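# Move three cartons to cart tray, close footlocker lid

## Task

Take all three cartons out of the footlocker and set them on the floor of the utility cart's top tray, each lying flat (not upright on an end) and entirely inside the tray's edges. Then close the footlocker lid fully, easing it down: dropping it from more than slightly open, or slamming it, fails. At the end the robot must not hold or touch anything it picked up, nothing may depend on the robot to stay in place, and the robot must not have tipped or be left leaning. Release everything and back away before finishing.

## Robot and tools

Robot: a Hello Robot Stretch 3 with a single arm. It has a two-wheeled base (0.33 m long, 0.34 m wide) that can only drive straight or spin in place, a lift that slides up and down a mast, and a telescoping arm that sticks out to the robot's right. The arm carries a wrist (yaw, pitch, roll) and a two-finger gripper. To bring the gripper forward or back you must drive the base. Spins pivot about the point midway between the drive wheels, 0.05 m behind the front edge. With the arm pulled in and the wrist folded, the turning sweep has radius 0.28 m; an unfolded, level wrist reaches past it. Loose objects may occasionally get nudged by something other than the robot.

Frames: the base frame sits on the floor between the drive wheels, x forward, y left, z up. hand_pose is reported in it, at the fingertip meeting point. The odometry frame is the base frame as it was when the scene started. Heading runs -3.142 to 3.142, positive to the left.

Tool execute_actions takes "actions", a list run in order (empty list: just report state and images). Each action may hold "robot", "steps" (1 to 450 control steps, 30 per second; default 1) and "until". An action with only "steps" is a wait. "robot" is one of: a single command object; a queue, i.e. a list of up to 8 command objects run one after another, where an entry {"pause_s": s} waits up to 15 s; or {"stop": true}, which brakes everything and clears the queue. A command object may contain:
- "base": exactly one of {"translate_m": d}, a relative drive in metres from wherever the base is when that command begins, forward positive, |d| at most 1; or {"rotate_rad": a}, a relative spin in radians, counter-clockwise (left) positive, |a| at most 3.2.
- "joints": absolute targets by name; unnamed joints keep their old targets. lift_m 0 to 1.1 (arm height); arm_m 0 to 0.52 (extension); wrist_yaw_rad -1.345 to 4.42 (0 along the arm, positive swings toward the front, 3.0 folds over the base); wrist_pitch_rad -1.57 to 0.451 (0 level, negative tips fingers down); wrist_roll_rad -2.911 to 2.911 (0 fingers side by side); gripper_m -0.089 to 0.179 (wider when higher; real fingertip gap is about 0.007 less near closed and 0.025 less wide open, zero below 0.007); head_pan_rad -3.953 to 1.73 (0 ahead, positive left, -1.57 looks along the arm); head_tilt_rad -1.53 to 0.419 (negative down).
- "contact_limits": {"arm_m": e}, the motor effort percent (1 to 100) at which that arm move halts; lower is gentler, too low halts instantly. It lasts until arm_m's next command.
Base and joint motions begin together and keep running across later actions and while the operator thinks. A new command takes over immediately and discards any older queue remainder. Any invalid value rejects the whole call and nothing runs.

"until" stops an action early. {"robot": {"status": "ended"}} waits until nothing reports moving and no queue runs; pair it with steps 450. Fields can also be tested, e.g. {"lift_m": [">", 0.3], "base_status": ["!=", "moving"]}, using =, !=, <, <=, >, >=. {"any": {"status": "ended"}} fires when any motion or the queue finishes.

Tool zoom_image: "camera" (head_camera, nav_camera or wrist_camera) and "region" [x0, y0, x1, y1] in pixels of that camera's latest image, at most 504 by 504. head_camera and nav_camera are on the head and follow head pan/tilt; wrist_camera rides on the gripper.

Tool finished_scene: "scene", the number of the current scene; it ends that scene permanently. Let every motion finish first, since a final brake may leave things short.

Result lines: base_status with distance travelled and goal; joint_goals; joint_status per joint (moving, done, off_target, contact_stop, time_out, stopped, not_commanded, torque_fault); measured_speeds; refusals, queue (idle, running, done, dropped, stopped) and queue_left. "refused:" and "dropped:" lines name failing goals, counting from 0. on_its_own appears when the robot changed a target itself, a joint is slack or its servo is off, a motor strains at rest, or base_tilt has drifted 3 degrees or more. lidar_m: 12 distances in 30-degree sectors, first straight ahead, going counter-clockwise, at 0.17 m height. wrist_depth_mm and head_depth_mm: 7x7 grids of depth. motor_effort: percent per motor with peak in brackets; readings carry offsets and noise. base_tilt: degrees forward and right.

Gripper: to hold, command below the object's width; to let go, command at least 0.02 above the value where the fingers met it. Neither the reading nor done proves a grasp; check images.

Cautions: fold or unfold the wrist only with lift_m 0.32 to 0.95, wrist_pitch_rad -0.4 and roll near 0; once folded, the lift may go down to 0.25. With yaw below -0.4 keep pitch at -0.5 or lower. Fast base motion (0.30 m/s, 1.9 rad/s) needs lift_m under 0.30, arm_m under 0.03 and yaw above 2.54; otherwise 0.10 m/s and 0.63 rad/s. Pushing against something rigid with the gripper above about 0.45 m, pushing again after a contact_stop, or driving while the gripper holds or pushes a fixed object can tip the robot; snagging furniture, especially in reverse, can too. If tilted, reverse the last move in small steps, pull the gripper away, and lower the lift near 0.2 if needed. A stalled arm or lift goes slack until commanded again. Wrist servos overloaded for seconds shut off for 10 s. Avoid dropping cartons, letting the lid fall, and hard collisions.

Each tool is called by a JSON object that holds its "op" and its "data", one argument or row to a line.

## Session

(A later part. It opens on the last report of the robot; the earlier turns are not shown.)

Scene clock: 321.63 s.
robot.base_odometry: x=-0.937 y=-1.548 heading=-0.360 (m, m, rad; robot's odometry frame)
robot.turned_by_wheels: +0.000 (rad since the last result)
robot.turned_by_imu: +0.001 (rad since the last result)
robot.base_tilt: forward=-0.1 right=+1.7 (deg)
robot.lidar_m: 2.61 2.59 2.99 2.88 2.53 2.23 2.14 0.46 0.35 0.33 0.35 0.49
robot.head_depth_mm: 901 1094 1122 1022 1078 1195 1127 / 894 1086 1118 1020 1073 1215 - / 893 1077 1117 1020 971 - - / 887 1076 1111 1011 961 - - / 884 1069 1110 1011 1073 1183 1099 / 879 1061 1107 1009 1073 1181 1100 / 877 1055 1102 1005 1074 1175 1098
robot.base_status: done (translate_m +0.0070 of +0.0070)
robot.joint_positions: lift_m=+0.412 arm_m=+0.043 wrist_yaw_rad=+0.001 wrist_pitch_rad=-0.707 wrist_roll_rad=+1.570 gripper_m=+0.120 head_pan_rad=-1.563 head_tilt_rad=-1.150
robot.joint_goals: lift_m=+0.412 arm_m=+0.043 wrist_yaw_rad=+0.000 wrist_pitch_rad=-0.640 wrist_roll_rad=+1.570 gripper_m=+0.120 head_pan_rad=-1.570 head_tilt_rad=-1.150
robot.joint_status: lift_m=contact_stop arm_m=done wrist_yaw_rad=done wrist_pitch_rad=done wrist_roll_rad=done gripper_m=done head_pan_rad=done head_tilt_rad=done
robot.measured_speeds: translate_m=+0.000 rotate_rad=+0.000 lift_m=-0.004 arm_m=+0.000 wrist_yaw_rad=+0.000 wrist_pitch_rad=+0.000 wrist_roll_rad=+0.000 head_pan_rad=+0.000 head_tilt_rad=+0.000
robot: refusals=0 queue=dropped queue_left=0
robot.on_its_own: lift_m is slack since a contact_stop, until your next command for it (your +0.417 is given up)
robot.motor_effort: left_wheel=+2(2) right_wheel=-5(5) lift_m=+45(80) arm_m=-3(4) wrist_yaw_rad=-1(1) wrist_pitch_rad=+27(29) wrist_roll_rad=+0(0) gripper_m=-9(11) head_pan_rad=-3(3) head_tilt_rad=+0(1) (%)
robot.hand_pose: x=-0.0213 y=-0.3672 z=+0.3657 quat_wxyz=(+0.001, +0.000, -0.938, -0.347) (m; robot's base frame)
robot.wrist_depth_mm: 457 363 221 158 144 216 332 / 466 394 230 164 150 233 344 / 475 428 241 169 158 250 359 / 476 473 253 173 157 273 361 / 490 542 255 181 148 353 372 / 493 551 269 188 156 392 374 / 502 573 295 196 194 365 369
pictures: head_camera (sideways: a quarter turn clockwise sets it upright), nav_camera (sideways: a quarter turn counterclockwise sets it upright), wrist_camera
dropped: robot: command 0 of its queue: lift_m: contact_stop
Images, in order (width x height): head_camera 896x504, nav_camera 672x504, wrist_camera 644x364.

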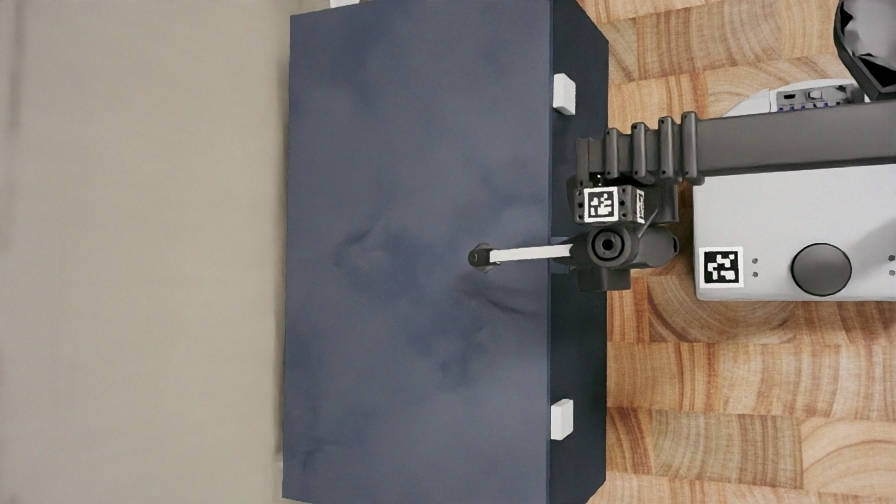

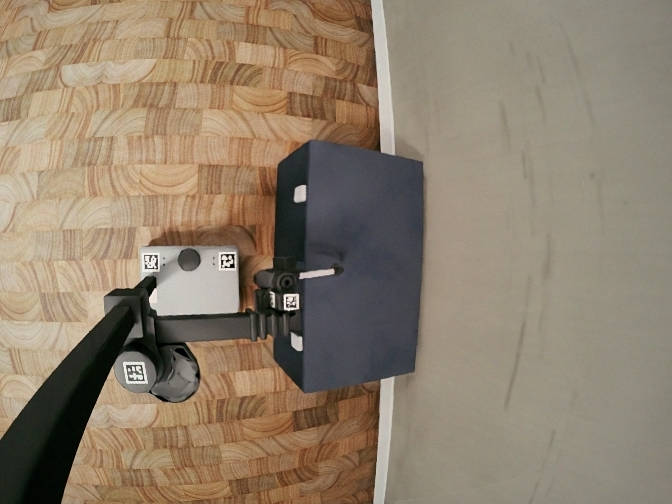

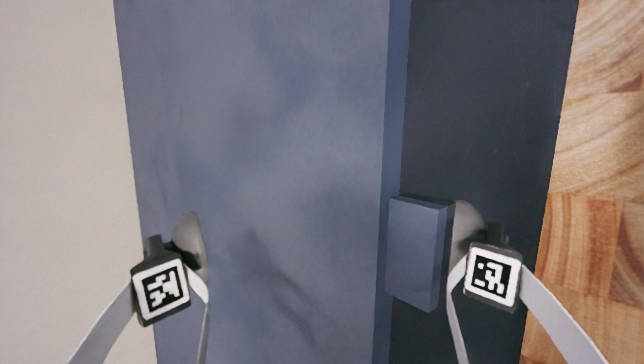

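{"op": "execute_actions", "data": {
  "actions": [
    {"robot":{"joints":{"lift_m":0.40,"arm_m":0.033}},"steps":60,"until":{"robot":{"status":"ended"}}},
    {"robot":{"joints":{"wrist_pitch_rad":-0.5}},"steps":30}
  ]
}}

Scene clock: 337.20 s.
robot.base_odometry: x=-0.937 y=-1.548 heading=-0.360 (m, m, rad; robot's odometry frame)
robot.turned_by_wheels: +0.000 (rad since the last result)
robot.turned_by_imu: +0.001 (rad since the last result)
robot.base_tilt: forward=-0.1 right=+1.7 (deg)
robot.lidar_m: 2.61 2.59 2.99 2.89 2.52 2.23 2.14 0.46 0.34 0.33 0.35 0.49
robot.head_depth_mm: 900 1091 1125 1023 1070 1195 1126 / 896 1087 1122 1021 1078 1207 - / 888 1087 1118 1018 965 - - / 886 1075 1112 1015 966 - - / 882 1069 1113 1012 1069 1184 1104 / 877 1064 1105 1006 1069 1185 1097 / 873 1055 1098 1004 1070 1180 1096
robot.base_status: done (translate_m +0.0070 of +0.0070)
robot.joint_positions: lift_m=+0.400 arm_m=+0.033 wrist_yaw_rad=+0.000 wrist_pitch_rad=-0.616 wrist_roll_rad=+1.570 gripper_m=+0.120 head_pan_rad=-1.563 head_tilt_rad=-1.150
robot.joint_goals: lift_m=+0.400 arm_m=+0.033 wrist_yaw_rad=+0.000 wrist_pitch_rad=-0.500 wrist_roll_rad=+1.570 gripper_m=+0.120 head_pan_rad=-1.570 head_tilt_rad=-1.150
robot.joint_status: lift_m=done arm_m=done wrist_yaw_rad=done wrist_pitch_rad=off_target wrist_roll_rad=done gripper_m=done head_pan_rad=done head_tilt_rad=done
robot.measured_speeds: translate_m=+0.000 rotate_rad=+0.000 lift_m=+0.000 arm_m=+0.000 wrist_yaw_rad=+0.000 wrist_pitch_rad=+0.000 wrist_roll_rad=+0.000 head_pan_rad=+0.000 head_tilt_rad=+0.000
robot: refusals=0 queue=dropped queue_left=0
robot.on_its_own: wrist_pitch_rad is at rest, and its effort (+48) is outside its rest range (-20 to +32)
robot.motor_effort: left_wheel=+1(2) right_wheel=-4(5) lift_m=+41(40) arm_m=-2(5) wrist_yaw_rad=+0(1) wrist_pitch_rad=+48(47) wrist_roll_rad=+0(0) gripper_m=-13(13) head_pan_rad=-3(3) head_tilt_rad=-1(2) (%)
robot.hand_pose: x=-0.0215 y=-0.3732 z=+0.3707 quat_wxyz=(+0.001, +0.000, -0.953, -0.304) (m; robot's base frame)
robot.wrist_depth_mm: 464 502 248 166 136 179 281 / 465 515 263 170 141 189 309 / 481 522 279 177 147 201 330 / 484 537 289 183 150 219 341 / 492 556 288 189 147 251 354 / 504 556 307 197 149 226 363 / 506 616 343 204 175 285 368
pictures: head_camera (sideways: a quarter turn clockwise sets it upright), nav_camera (sideways: a quarter turn counterclockwise sets it upright), wrist_camera
Images, in order (width x height): head_camera 896x504, nav_camera 672x504, wrist_camera 644x364.

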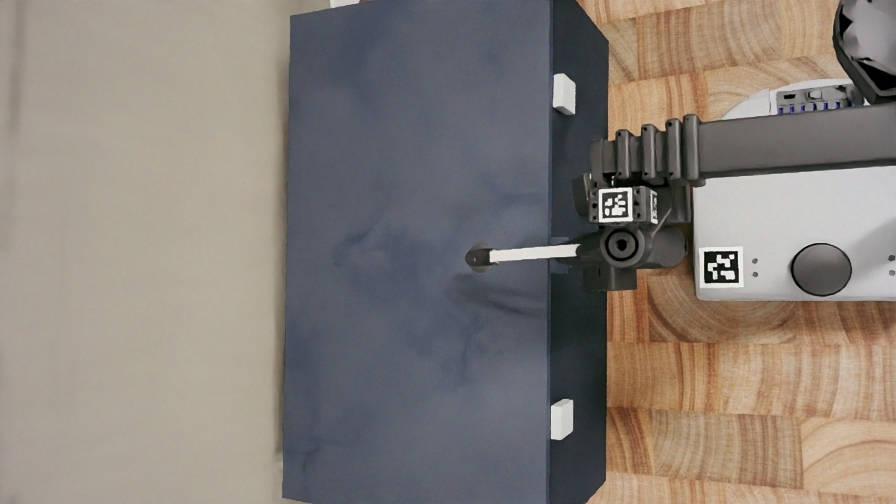

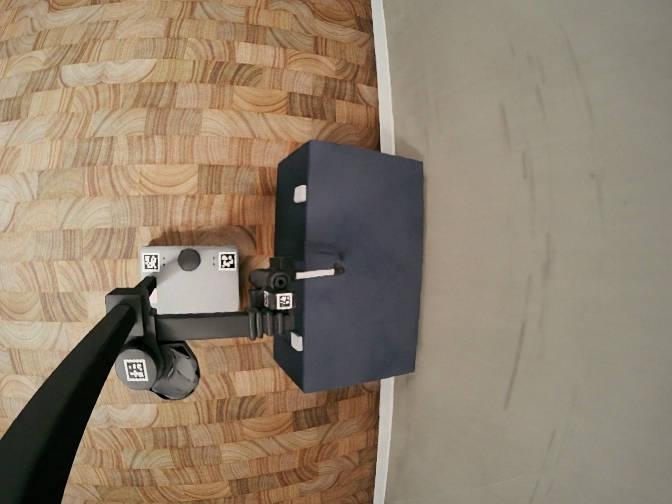

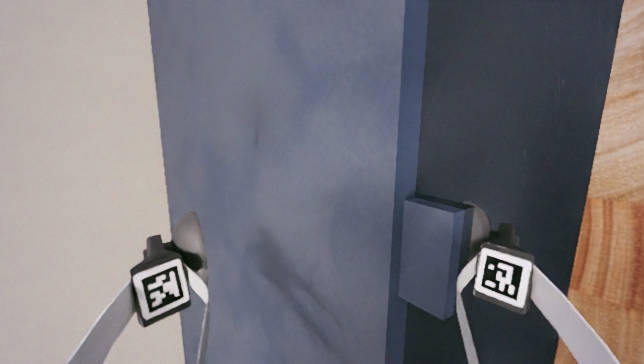

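{"op": "execute_actions", "data": {
  "actions": [
    {"robot":{"joints":{"wrist_pitch_rad":-0.64,"lift_m":0.385,"arm_m":0.01}},"steps":60,"until":{"robot":{"status":"ended"}}}
  ]
}}

Scene clock: 342.07 s.
robot.base_odometry: x=-0.937 y=-1.548 heading=-0.360 (m, m, rad; robot's odometry frame)
robot.turned_by_wheels: +0.000 (rad since the last result)
robot.turned_by_imu: +0.001 (rad since the last result)
robot.base_tilt: forward=-0.1 right=+1.7 (deg)
robot.lidar_m: 2.61 2.58 2.99 2.88 2.52 2.22 2.14 0.46 0.35 0.33 0.35 0.49
robot.head_depth_mm: 903 1089 1121 1023 1070 1191 1140 / 896 1092 1122 1019 1075 1207 - / 890 1078 1113 1017 988 - - / 886 1079 1110 1017 988 - - / 885 1078 1108 1011 1067 1181 1100 / 879 1060 1108 1009 1069 1178 1096 / 870 1054 1102 1004 1069 1180 1097
robot.base_status: done (translate_m +0.0070 of +0.0070)
robot.joint_positions: lift_m=+0.385 arm_m=+0.010 wrist_yaw_rad=-0.001 wrist_pitch_rad=-0.650 wrist_roll_rad=+1.570 gripper_m=+0.120 head_pan_rad=-1.563 head_tilt_rad=-1.150
robot.joint_goals: lift_m=+0.385 arm_m=+0.010 wrist_yaw_rad=+0.000 wrist_pitch_rad=-0.640 wrist_roll_rad=+1.570 gripper_m=+0.120 head_pan_rad=-1.570 head_tilt_rad=-1.150
robot.joint_status: lift_m=done arm_m=done wrist_yaw_rad=done wrist_pitch_rad=done wrist_roll_rad=done gripper_m=done head_pan_rad=done head_tilt_rad=done
robot.measured_speeds: translate_m=+0.000 rotate_rad=+0.000 lift_m=+0.000 arm_m=+0.000 wrist_yaw_rad=+0.000 wrist_pitch_rad=+0.000 wrist_roll_rad=+0.000 head_pan_rad=+0.000 head_tilt_rad=+0.000
robot: refusals=0 queue=done queue_left=0
robot.motor_effort: left_wheel=+1(2) right_wheel=-4(4) lift_m=+27(42) arm_m=-3(3) wrist_yaw_rad=+0(0) wrist_pitch_rad=+4(47) wrist_roll_rad=+0(0) gripper_m=+1(13) head_pan_rad=-3(3) head_tilt_rad=-1(1) (%)
robot.hand_pose: x=-0.0216 y=-0.3445 z=+0.3496 quat_wxyz=(+0.001, +0.000, -0.948, -0.320) (m; robot's base frame)
robot.wrist_depth_mm: 483 375 199 145 174 245 320 / 488 410 211 150 183 261 337 / 492 457 221 156 191 278 339 / 505 542 234 161 200 295 347 / 501 559 232 161 199 347 352 / 520 582 246 171 209 399 361 / 531 585 273 185 231 359 363
pictures: head_camera (sideways: a quarter turn clockwise sets it upright), nav_camera (sideways: a quarter turn counterclockwise sets it upright), wrist_camera
Images, in order (width x height): head_camera 896x504, nav_camera 672x504, wrist_camera 644x364.

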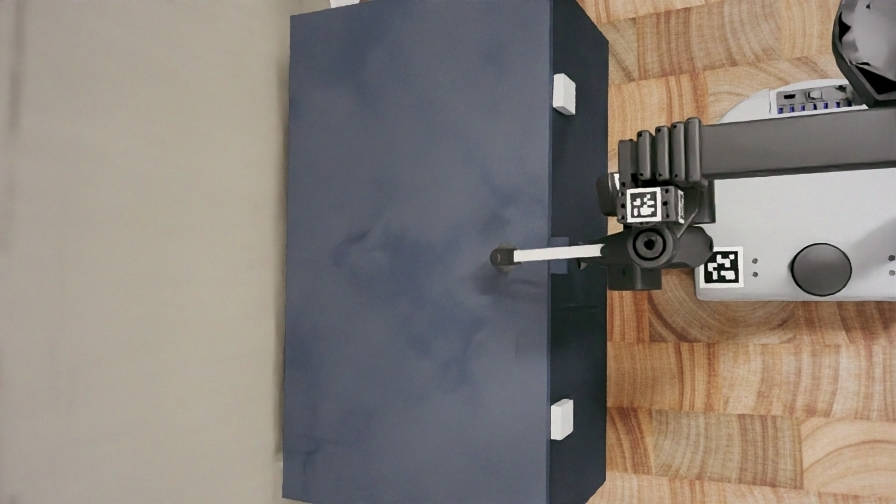

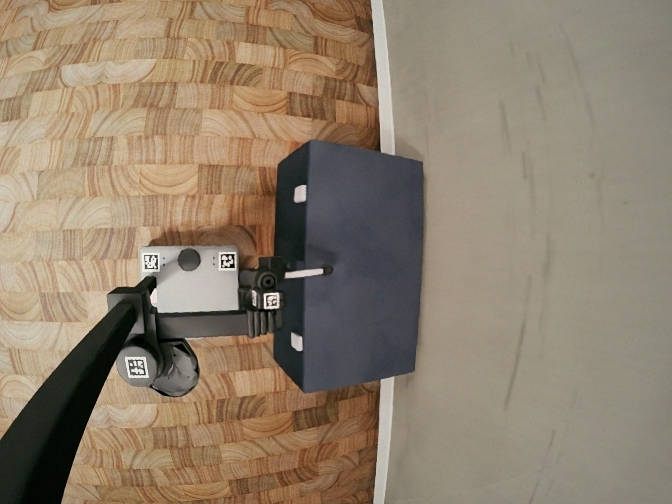

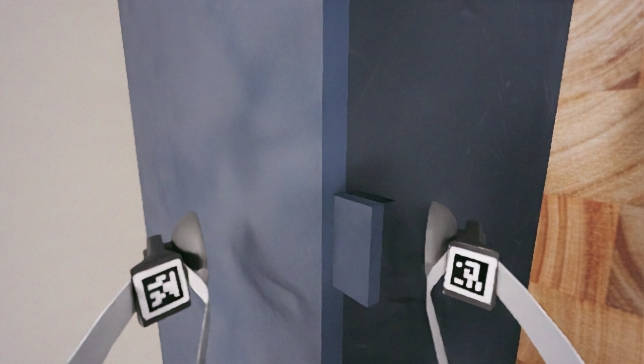

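{"op": "execute_actions", "data": {
  "actions": [
    {"robot":[{"joints":{"arm_m":0.0,"wrist_yaw_rad":1.3}},{"joints":{"wrist_roll_rad":0.0,"gripper_m":0.0,"wrist_pitch_rad":0.0,"lift_m":0.17}}],"steps":300,"until":{"robot":{"status":"ended"}}}
  ]
}}

Scene clock: 369.13 s.
robot.base_odometry: x=-0.937 y=-1.548 heading=-0.360 (m, m, rad; robot's odometry frame)
robot.turned_by_wheels: +0.000 (rad since the last result)
robot.turned_by_imu: +0.002 (rad since the last result)
robot.base_tilt: forward=+0.0 right=+1.6 (deg)
robot.lidar_m: 2.61 2.59 2.99 2.88 2.52 2.23 2.14 0.46 0.34 0.33 0.35 0.49
robot.head_depth_mm: 899 1091 1128 1020 1070 1190 1124 / 897 1083 1122 1020 1071 1208 - / 891 1086 1116 1018 1073 - - / 886 1074 1114 1012 1071 - - / 885 1070 1111 1012 1076 1175 1103 / 879 1062 1107 1010 1071 1181 1095 / 872 1054 1099 1003 1072 1182 1100
robot.base_status: done (translate_m +0.0070 of +0.0070)
robot.joint_positions: lift_m=+0.170 arm_m=+0.000 wrist_yaw_rad=+1.298 wrist_pitch_rad=-0.021 wrist_roll_rad=+0.006 gripper_m=+0.000 head_pan_rad=-1.563 head_tilt_rad=-1.150
robot.joint_goals: lift_m=+0.170 arm_m=+0.000 wrist_yaw_rad=+1.300 wrist_pitch_rad=+0.000 wrist_roll_rad=+0.000 gripper_m=+0.000 head_pan_rad=-1.570 head_tilt_rad=-1.150
robot.joint_status: lift_m=done arm_m=done wrist_yaw_rad=done wrist_pitch_rad=done wrist_roll_rad=done gripper_m=done head_pan_rad=done head_tilt_rad=done
robot.measured_speeds: translate_m=+0.000 rotate_rad=+0.000 lift_m=+0.000 arm_m=+0.000 wrist_yaw_rad=+0.000 wrist_pitch_rad=+0.000 wrist_roll_rad=+0.000 head_pan_rad=+0.000 head_tilt_rad=+0.000
robot: refusals=0 queue=done queue_left=0
robot.motor_effort: left_wheel=+1(1) right_wheel=-3(4) lift_m=+27(28) arm_m=-3(5) wrist_yaw_rad=+3(2) wrist_pitch_rad=+9(9) wrist_roll_rad=-2(3) gripper_m=-2(80) head_pan_rad=-3(3) head_tilt_rad=+0(0) (%)
robot.hand_pose: x=+0.2248 y=-0.2143 z=+0.2796 quat_wxyz=(+0.567, +0.435, -0.560, +0.420) (m; robot's base frame)
robot.wrist_depth_mm: - - - - - 773 611 / - - - - - 761 570 / - - - - 308 192 152 / - - - - 316 189 153 / 991 952 923 - 323 202 155 / 659 672 668 571 307 215 158 / 516 502 502 498 372 218 160
pictures: head_camera (sideways: a quarter turn clockwise sets it upright), nav_camera (sideways: a quarter turn counterclockwise sets it upright), wrist_camera
Images, in order (width x height): head_camera 896x504, nav_camera 672x504, wrist_camera 644x364.

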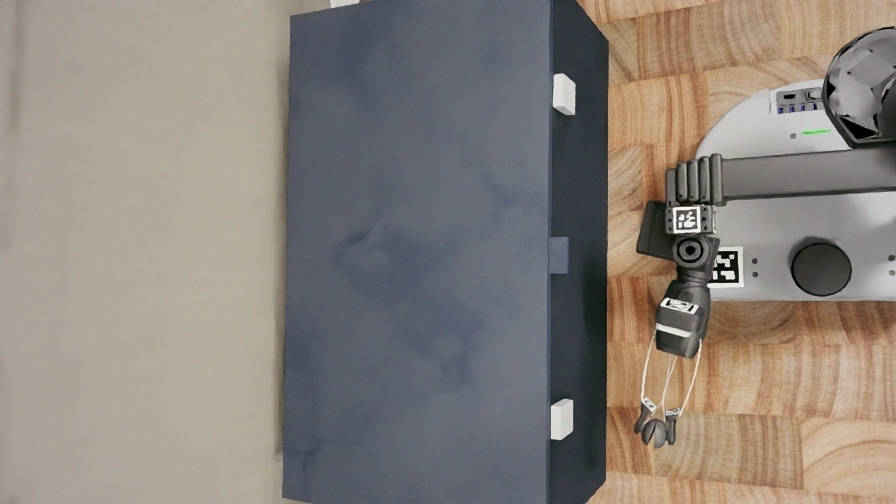

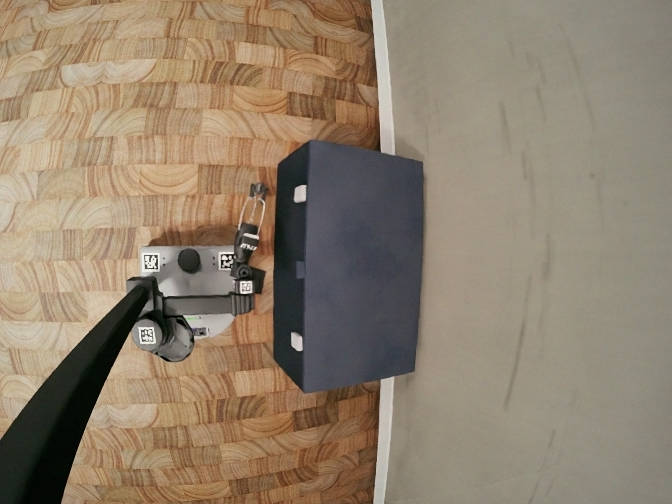

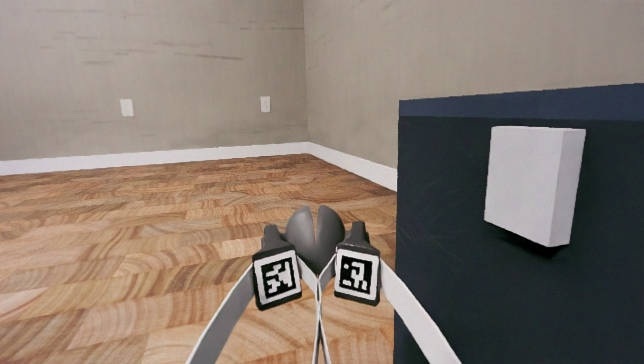

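{"op": "execute_actions", "data": {
  "actions": [
    {"robot":[{"joints":{"lift_m":0.48,"wrist_pitch_rad":-1.09,"gripper_m":0.09}},{"joints":{"wrist_yaw_rad":0.0,"arm_m":0.06}},{"joints":{"lift_m":0.396}}],"steps":400,"until":{"robot":{"status":"ended"}}}
  ]
}}

Scene clock: 424.07 s.
robot.base_odometry: x=-0.937 y=-1.548 heading=-0.360 (m, m, rad; robot's odometry frame)
robot.turned_by_wheels: +0.000 (rad since the last result)
robot.turned_by_imu: +0.002 (rad since the last result)
robot.base_tilt: forward=+0.0 right=+1.6 (deg)
robot.lidar_m: 2.62 2.60 2.99 2.89 2.52 2.23 2.13 0.46 0.34 0.33 0.35 0.49
robot.head_depth_mm: 904 1093 1121 1020 1074 1194 1129 / 895 1085 1119 1018 1072 1203 - / 895 1081 1118 1015 970 - - / 884 1073 1115 1013 963 1207 - / 880 1069 1109 1008 1069 1186 1104 / 878 1060 1105 1008 1072 1182 1099 / 874 1058 1100 1006 1072 1174 1100
robot.base_status: done (translate_m +0.0070 of +0.0070)
robot.joint_positions: lift_m=+0.396 arm_m=+0.060 wrist_yaw_rad=+0.003 wrist_pitch_rad=-1.095 wrist_roll_rad=+0.004 gripper_m=+0.090 head_pan_rad=-1.563 head_tilt_rad=-1.150
robot.joint_goals: lift_m=+0.396 arm_m=+0.060 wrist_yaw_rad=+0.000 wrist_pitch_rad=-1.090 wrist_roll_rad=+0.000 gripper_m=+0.090 head_pan_rad=-1.570 head_tilt_rad=-1.150
robot.joint_status: lift_m=done arm_m=done wrist_yaw_rad=done wrist_pitch_rad=done wrist_roll_rad=done gripper_m=done head_pan_rad=done head_tilt_rad=done
robot.measured_speeds: translate_m=+0.000 rotate_rad=+0.000 lift_m=+0.000 arm_m=+0.000 wrist_yaw_rad=+0.000 wrist_pitch_rad=+0.000 wrist_roll_rad=+0.000 head_pan_rad=+0.000 head_tilt_rad=+0.000
robot: refusals=0 queue=done queue_left=0
robot.motor_effort: left_wheel=+1(1) right_wheel=-4(3) lift_m=+27(55) arm_m=+3(3) wrist_yaw_rad=-3(4) wrist_pitch_rad=+2(9) wrist_roll_rad=-2(2) gripper_m=+0(79) head_pan_rad=-3(3) head_tilt_rad=-1(1) (%)
robot.hand_pose: x=-0.0214 y=-0.3006 z=+0.2963 quat_wxyz=(+0.603, +0.368, -0.604, -0.368) (m; robot's base frame)
robot.wrist_depth_mm: 136 136 137 138 140 140 141 / 128 128 130 131 133 133 134 / 125 125 126 126 126 128 129 / 184 184 165 127 173 182 182 / 435 433 341 425 337 427 423 / 441 441 448 449 446 450 451 / 419 420 425 429 428 428 439
pictures: head_camera (sideways: a quarter turn clockwise sets it upright), nav_camera (sideways: a quarter turn counterclockwise sets it upright), wrist_camera
Images, in order (width x height): head_camera 896x504, nav_camera 672x504, wrist_camera 644x364.

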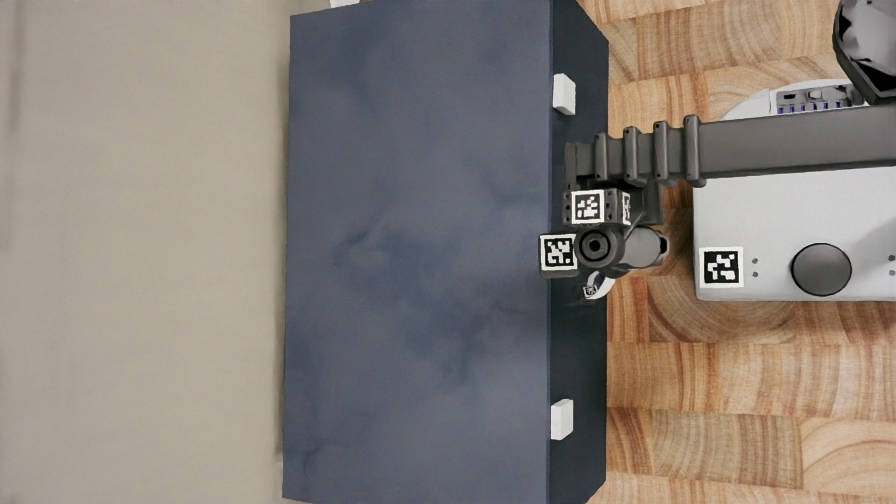

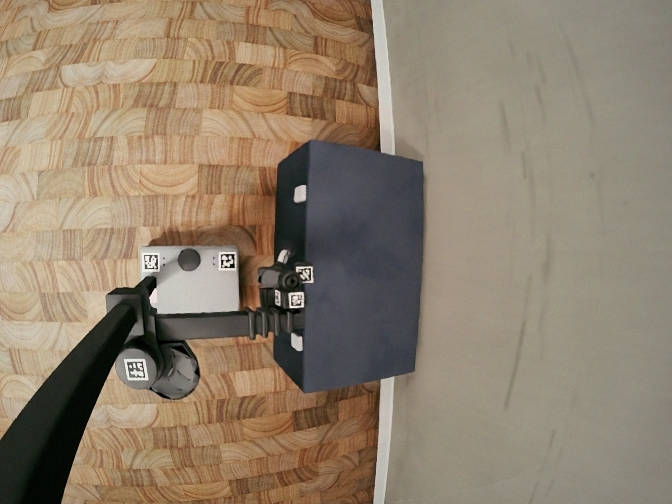

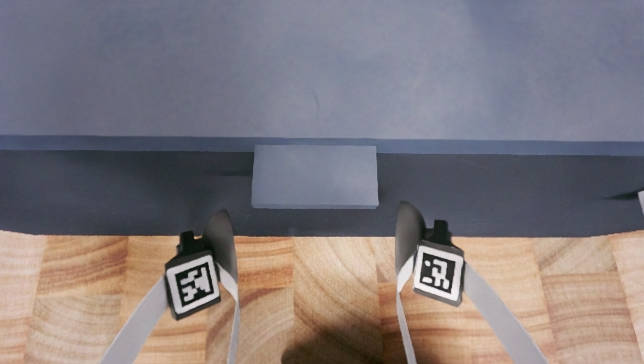

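{"op": "execute_actions", "data": {
  "actions": [
    {"robot":{"joints":{"arm_m":0.07,"gripper_m":0.04}},"steps":100,"until":{"robot":{"status":"ended"}}},
    {"robot":{"joints":{"lift_m":0.415}},"steps":100,"until":{"robot":{"status":"ended"}}},
    {"steps":5}
  ]
}}

Scene clock: 440.40 s.
robot.base_odometry: x=-0.937 y=-1.548 heading=-0.360 (m, m, rad; robot's odometry frame)
robot.turned_by_wheels: +0.000 (rad since the last result)
robot.turned_by_imu: +0.001 (rad since the last result)
robot.base_tilt: forward=+0.0 right=+1.7 (deg)
robot.lidar_m: 2.62 2.59 2.99 2.89 2.53 2.23 2.14 0.46 0.34 0.33 0.35 0.49
robot.head_depth_mm: 901 1095 1122 1023 1073 1196 1128 / 893 1087 1123 1016 1070 1205 - / 892 1080 1119 1018 961 - - / 887 1076 1114 1011 965 1211 - / 883 1071 1108 1013 1070 1186 1098 / 878 1065 1104 1003 1073 1183 1096 / 872 1056 1100 1005 1069 1180 1095
robot.base_status: done (translate_m +0.0070 of +0.0070)
robot.joint_positions: lift_m=+0.414 arm_m=+0.070 wrist_yaw_rad=+0.002 wrist_pitch_rad=-1.105 wrist_roll_rad=+0.004 gripper_m=+0.040 head_pan_rad=-1.563 head_tilt_rad=-1.150
robot.joint_goals: lift_m=+0.415 arm_m=+0.070 wrist_yaw_rad=+0.000 wrist_pitch_rad=-1.090 wrist_roll_rad=+0.000 gripper_m=+0.040 head_pan_rad=-1.570 head_tilt_rad=-1.150
robot.joint_status: lift_m=done arm_m=done wrist_yaw_rad=done wrist_pitch_rad=done wrist_roll_rad=done gripper_m=done head_pan_rad=done head_tilt_rad=done
robot.measured_speeds: translate_m=+0.000 rotate_rad=+0.000 lift_m=+0.000 arm_m=+0.000 wrist_yaw_rad=+0.000 wrist_pitch_rad=+0.000 wrist_roll_rad=+0.000 head_pan_rad=+0.000 head_tilt_rad=+0.000
robot: refusals=0 queue=done queue_left=0
robot.motor_effort: left_wheel=+1(1) right_wheel=-4(4) lift_m=+70(70) arm_m=+0(3) wrist_yaw_rad=-3(3) wrist_pitch_rad=+6(6) wrist_roll_rad=-1(2) gripper_m=-2(79) head_pan_rad=-3(3) head_tilt_rad=+0(0) (%)
robot.hand_pose: x=-0.0214 y=-0.3085 z=+0.3130 quat_wxyz=(+0.601, +0.371, -0.602, -0.371) (m; robot's base frame)
robot.wrist_depth_mm: 153 154 155 156 157 160 160 / 145 146 147 148 150 151 152 / 139 139 141 142 143 144 145 / 155 155 154 141 154 152 152 / 389 385 295 148 334 379 373 / 453 455 459 459 465 471 468 / 431 438 444 442 447 446 449
pictures: head_camera (sideways: a quarter turn clockwise sets it upright), nav_camera (sideways: a quarter turn counterclockwise sets it upright), wrist_camera
Images, in order (width x height): head_camera 896x504, nav_camera 672x504, wrist_camera 644x364.

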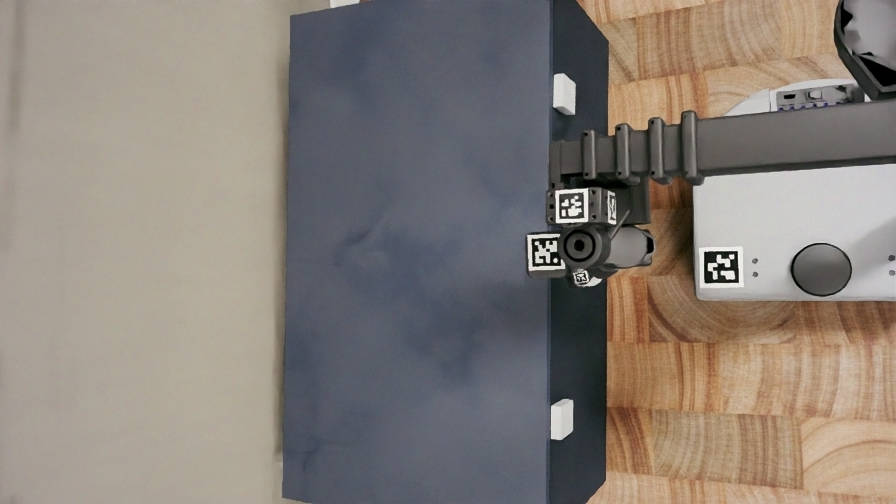

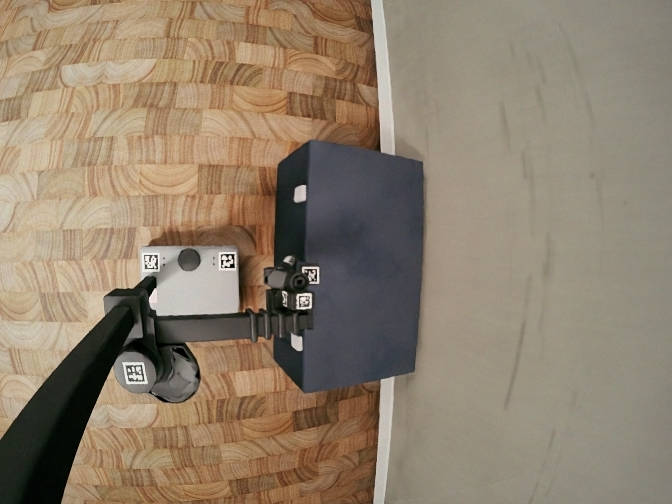

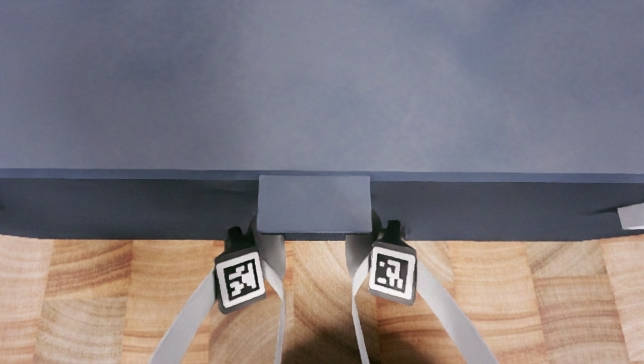

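{"op": "execute_actions", "data": {
  "actions": [
    {"robot":{"joints":{"lift_m":0.435,"arm_m":0.074}},"steps":100,"until":{"robot":{"status":"ended"}}},
    {"steps":5}
  ]
}}

Scene clock: 446.73 s.
robot.base_odometry: x=-0.937 y=-1.548 heading=-0.360 (m, m, rad; robot's odometry frame)
robot.turned_by_wheels: +0.000 (rad since the last result)
robot.turned_by_imu: +0.001 (rad since the last result)
robot.base_tilt: forward=-0.1 right=+1.6 (deg)
robot.lidar_m: 2.61 2.59 2.99 2.89 2.52 2.22 2.13 0.46 0.34 0.33 0.35 0.48
robot.head_depth_mm: 901 1097 1120 1023 1067 1195 1127 / 894 1092 1122 1020 1012 1206 - / 892 1081 1118 1019 961 - - / 887 1073 1108 1015 966 1212 - / 880 1065 1110 1007 1065 1188 1104 / 879 1064 1109 1006 1066 1183 1101 / 874 1059 1104 1004 1068 1175 1095
robot.base_status: done (translate_m +0.0070 of +0.0070)
robot.joint_positions: lift_m=+0.417 arm_m=+0.074 wrist_yaw_rad=+0.002 wrist_pitch_rad=-1.128 wrist_roll_rad=+0.004 gripper_m=+0.040 head_pan_rad=-1.563 head_tilt_rad=-1.149
robot.joint_goals: lift_m=+0.417 arm_m=+0.074 wrist_yaw_rad=+0.000 wrist_pitch_rad=-1.090 wrist_roll_rad=+0.000 gripper_m=+0.040 head_pan_rad=-1.570 head_tilt_rad=-1.150
robot.joint_status: lift_m=contact_stop arm_m=done wrist_yaw_rad=done wrist_pitch_rad=done wrist_roll_rad=done gripper_m=done head_pan_rad=done head_tilt_rad=done
robot.measured_speeds: translate_m=+0.000 rotate_rad=+0.000 lift_m=-0.004 arm_m=+0.000 wrist_yaw_rad=+0.000 wrist_pitch_rad=+0.000 wrist_roll_rad=+0.000 head_pan_rad=+0.000 head_tilt_rad=+0.000
robot: refusals=0 queue=dropped queue_left=0
robot.on_its_own: lift_m is slack since a contact_stop, until your next command for it (your +0.435 is given up)
robot.motor_effort: left_wheel=+1(2) right_wheel=-5(5) lift_m=+44(86) arm_m=-1(2) wrist_yaw_rad=-3(2) wrist_pitch_rad=+15(18) wrist_roll_rad=-2(2) gripper_m=-1(3) head_pan_rad=-3(3) head_tilt_rad=-1(0) (%)
robot.hand_pose: x=-0.0214 y=-0.3070 z=+0.3134 quat_wxyz=(+0.597, +0.378, -0.598, -0.378) (m; robot's base frame)
robot.wrist_depth_mm: 150 152 152 154 155 156 158 / 143 145 146 146 149 149 151 / 138 138 139 140 142 143 144 / 155 154 153 140 153 152 153 / 462 453 325 147 383 443 442 / 458 452 461 462 466 468 473 / 433 437 447 452 449 454 451
pictures: head_camera (sideways: a quarter turn clockwise sets it upright), nav_camera (sideways: a quarter turn counterclockwise sets it upright), wrist_camera
Images, in order (width x height): head_camera 896x504, nav_camera 672x504, wrist_camera 644x364.

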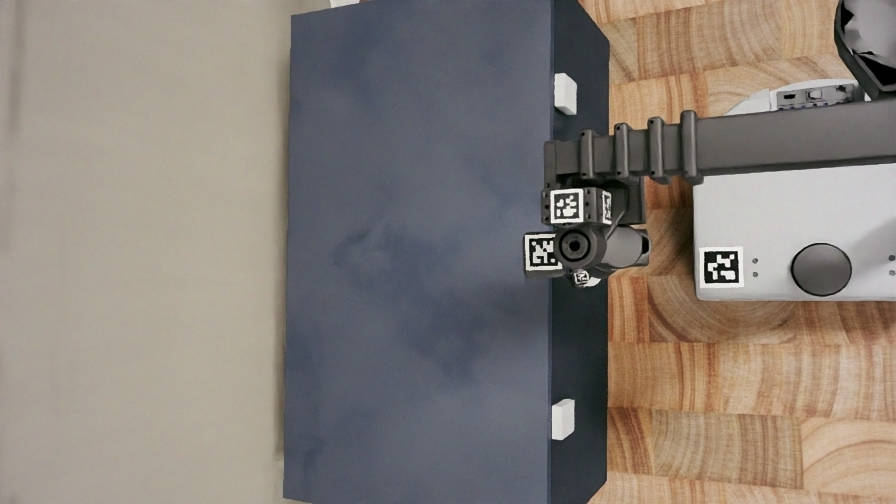

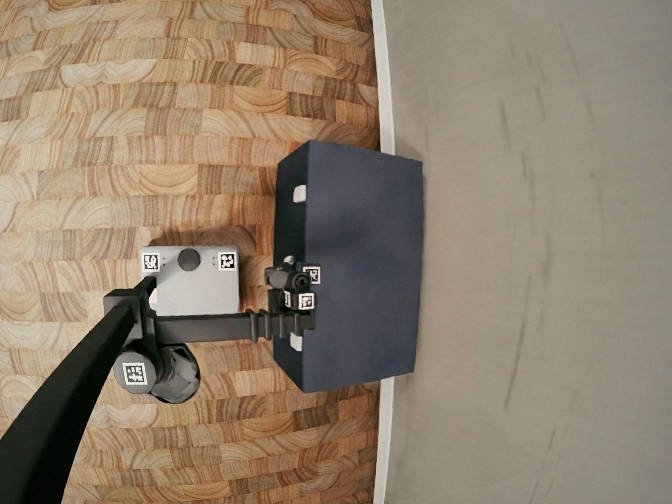

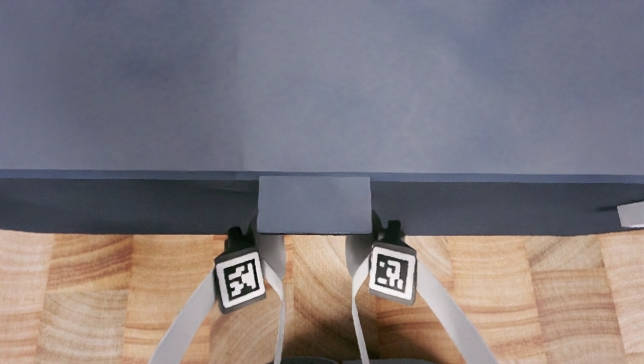

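{"op": "execute_actions", "data": {
  "actions": [
    {"robot":{"joints":{"lift_m":0.412}},"steps":60,"until":{"robot":{"status":"ended"}}},
    {"robot":{"joints":{"wrist_pitch_rad":-1.0,"arm_m":0.064},"contact_limits":{"arm_m":32}},"steps":30,"until":{"robot":{"status":"ended"}}},
    {"robot":{"joints":{"wrist_pitch_rad":-0.93,"arm_m":0.052},"contact_limits":{"arm_m":32}},"steps":30,"until":{"robot":{"status":"ended"}}}
  ]
}}

Scene clock: 478.67 s.
robot.base_odometry: x=-0.937 y=-1.548 heading=-0.360 (m, m, rad; robot's odometry frame)
robot.turned_by_wheels: +0.000 (rad since the last result)
robot.turned_by_imu: +0.001 (rad since the last result)
robot.base_tilt: forward=-0.1 right=+1.7 (deg)
robot.lidar_m: 2.61 2.59 2.99 2.89 2.52 2.23 2.14 0.46 0.34 0.33 0.35 0.49
robot.head_depth_mm: 901 1092 1123 1023 1066 1199 1131 / 897 1084 1120 1017 1012 1213 - / 891 1085 1113 1015 967 - - / 883 1075 1111 1013 965 - - / 881 1069 1108 1011 1066 1186 1097 / 877 1063 1101 1009 1064 1180 1094 / 874 1053 1101 1001 1064 1183 1093
robot.base_status: done (translate_m +0.0070 of +0.0070)
robot.joint_positions: lift_m=+0.411 arm_m=+0.053 wrist_yaw_rad=+0.002 wrist_pitch_rad=-1.031 wrist_roll_rad=+0.004 gripper_m=+0.040 head_pan_rad=-1.563 head_tilt_rad=-1.149
robot.joint_goals: lift_m=+0.412 arm_m=+0.052 wrist_yaw_rad=+0.000 wrist_pitch_rad=-0.930 wrist_roll_rad=+0.000 gripper_m=+0.040 head_pan_rad=-1.570 head_tilt_rad=-1.150
robot.joint_status: lift_m=done arm_m=done wrist_yaw_rad=done wrist_pitch_rad=off_target wrist_roll_rad=done gripper_m=done head_pan_rad=done head_tilt_rad=done
robot.measured_speeds: translate_m=+0.000 rotate_rad=+0.000 lift_m=+0.000 arm_m=+0.000 wrist_yaw_rad=+0.000 wrist_pitch_rad=+0.000 wrist_roll_rad=+0.000 head_pan_rad=+0.000 head_tilt_rad=+0.000
robot: refusals=0 queue=dropped queue_left=0
robot.on_its_own: wrist_pitch_rad is at rest, and its effort (+41) is outside its rest range (-20 to +32)
robot.motor_effort: left_wheel=+1(1) right_wheel=-4(5) lift_m=+62(61) arm_m=-6(6) wrist_yaw_rad=-3(3) wrist_pitch_rad=+41(50) wrist_roll_rad=-2(1) gripper_m=-3(3) head_pan_rad=-3(3) head_tilt_rad=-1(1) (%)
robot.contact_limits: arm_m 32 (drawing in: default 20, maximum 32; extending or still: default 26, maximum 43)
robot.hand_pose: x=-0.0214 y=-0.3088 z=+0.3178 quat_wxyz=(+0.614, +0.348, -0.616, -0.349) (m; robot's base frame)
robot.wrist_depth_mm: 166 167 169 170 172 172 173 / 155 156 158 158 159 161 162 / 146 147 148 149 150 151 153 / 157 157 155 146 157 156 157 / 298 289 251 154 273 295 293 / 455 452 - 466 472 470 463 / 434 434 436 440 440 447 453
pictures: head_camera (sideways: a quarter turn clockwise sets it upright), nav_camera (sideways: a quarter turn counterclockwise sets it upright), wrist_camera
replaced: robot.wrist_pitch_rad: its motion had ended off_target
Images, in order (width x height): head_camera 896x504, nav_camera 672x504, wrist_camera 644x364.

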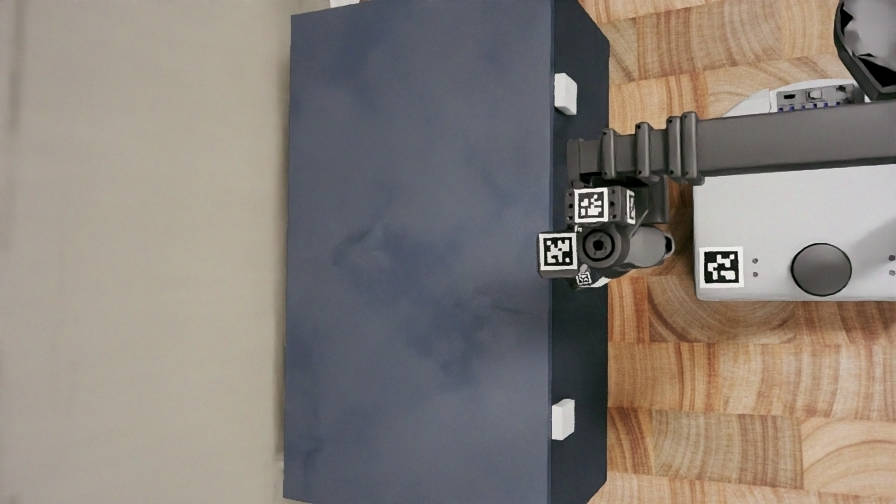

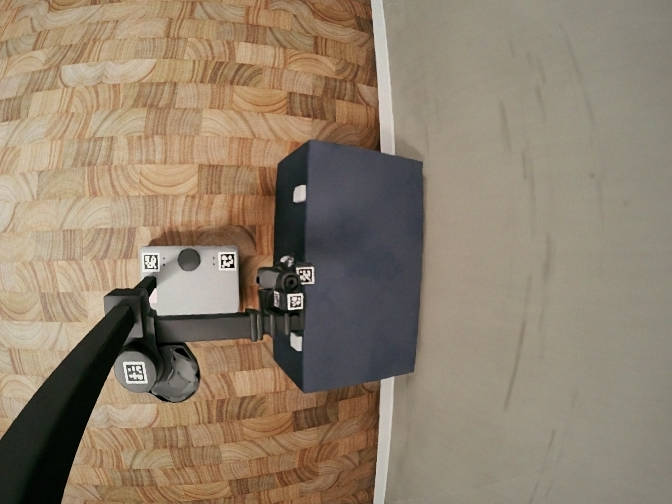

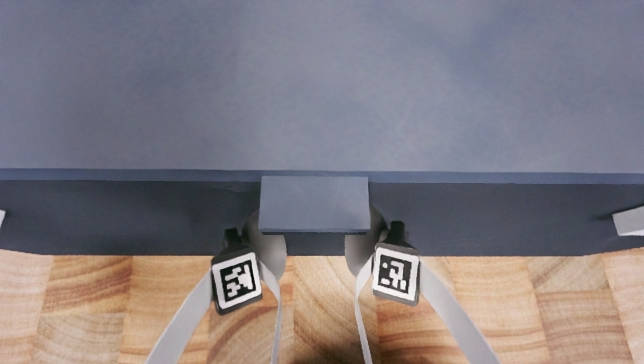

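Continue.

{"op": "execute_actions", "data": {
  "actions": [
    {"robot":{"joints":{"wrist_pitch_rad":-0.88,"arm_m":0.038},"contact_limits":{"arm_m":32}},"steps":30,"until":{"robot":{"status":"ended"}}},
    {"robot":{"joints":{"wrist_pitch_rad":-0.82,"arm_m":0.026},"contact_limits":{"arm_m":32}},"steps":30,"until":{"robot":{"status":"ended"}}}
  ]
}}

Scene clock: 487.03 s.
robot.base_odometry: x=-0.937 y=-1.548 heading=-0.360 (m, m, rad; robot's odometry frame)
robot.turned_by_wheels: +0.000 (rad since the last result)
robot.turned_by_imu: +0.001 (rad since the last result)
robot.base_tilt: forward=+0.0 right=+1.7 (deg)
robot.lidar_m: 2.61 2.58 3.00 2.89 2.53 2.23 2.14 0.44 0.33 0.32 0.33 0.46
robot.head_depth_mm: 902 1091 1120 1016 1015 1196 1130 / 893 1091 1121 1010 973 1206 - / 888 1080 1115 1012 957 - - / 884 1076 1105 1011 951 - - / 882 1069 1104 1004 1021 1185 1102 / 878 1061 1106 1001 1017 1185 1097 / 872 1054 1100 997 1021 1177 1092
robot.base_status: done (translate_m +0.0070 of +0.0070)
robot.joint_positions: lift_m=+0.411 arm_m=+0.027 wrist_yaw_rad=+0.002 wrist_pitch_rad=-0.960 wrist_roll_rad=+0.004 gripper_m=+0.040 head_pan_rad=-1.563 head_tilt_rad=-1.149
robot.joint_goals: lift_m=+0.412 arm_m=+0.026 wrist_yaw_rad=+0.000 wrist_pitch_rad=-0.820 wrist_roll_rad=+0.000 gripper_m=+0.040 head_pan_rad=-1.570 head_tilt_rad=-1.150
robot.joint_status: lift_m=done arm_m=done wrist_yaw_rad=done wrist_pitch_rad=off_target wrist_roll_rad=done gripper_m=done head_pan_rad=done head_tilt_rad=done
robot.measured_speeds: translate_m=+0.000 rotate_rad=+0.000 lift_m=+0.000 arm_m=+0.000 wrist_yaw_rad=+0.000 wrist_pitch_rad=+0.000 wrist_roll_rad=+0.000 head_pan_rad=+0.000 head_tilt_rad=+0.000
robot: refusals=0 queue=dropped queue_left=0
robot.on_its_own: wrist_pitch_rad is at rest, and its effort (+58) is outside its rest range (-20 to +32)
robot.motor_effort: left_wheel=+1(1) right_wheel=-4(4) lift_m=+65(64) arm_m=-5(7) wrist_yaw_rad=-2(3) wrist_pitch_rad=+58(60) wrist_roll_rad=-2(2) gripper_m=-3(3) head_pan_rad=-3(3) head_tilt_rad=+0(1) (%)
robot.contact_limits: arm_m 32 (drawing in: default 20, maximum 32; extending or still: default 26, maximum 43)
robot.hand_pose: x=-0.0214 y=-0.2986 z=+0.3261 quat_wxyz=(+0.626, +0.327, -0.628, -0.327) (m; robot's base frame)
robot.wrist_depth_mm: 178 180 181 181 183 185 187 / 163 164 165 166 167 169 171 / 150 151 151 154 154 156 156 / 158 158 158 147 157 157 157 / 247 249 222 152 234 245 246 / 458 452 - 458 459 472 472 / 441 440 438 445 447 449 453
pictures: head_camera (sideways: a quarter turn clockwise sets it upright), nav_camera (sideways: a quarter turn counterclockwise sets it upright), wrist_camera
replaced: robot.wrist_pitch_rad: its motion had ended off_target
Images, in order (width x height): head_camera 896x504, nav_camera 672x504, wrist_camera 644x364.

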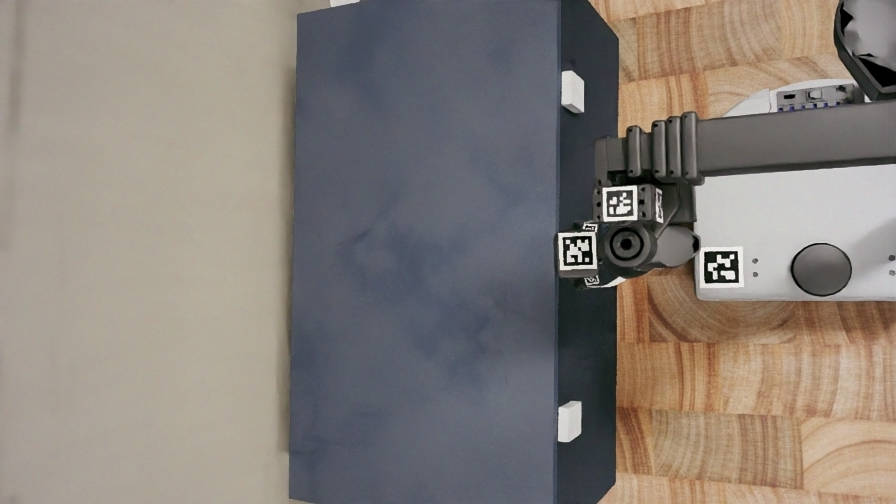

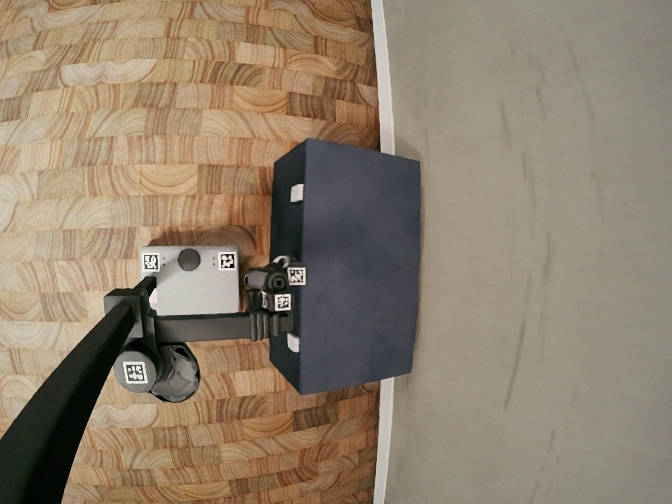

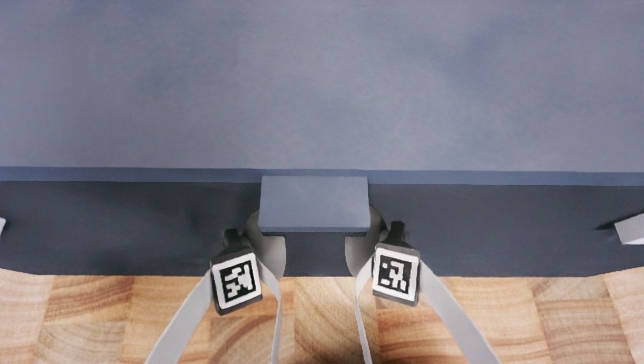

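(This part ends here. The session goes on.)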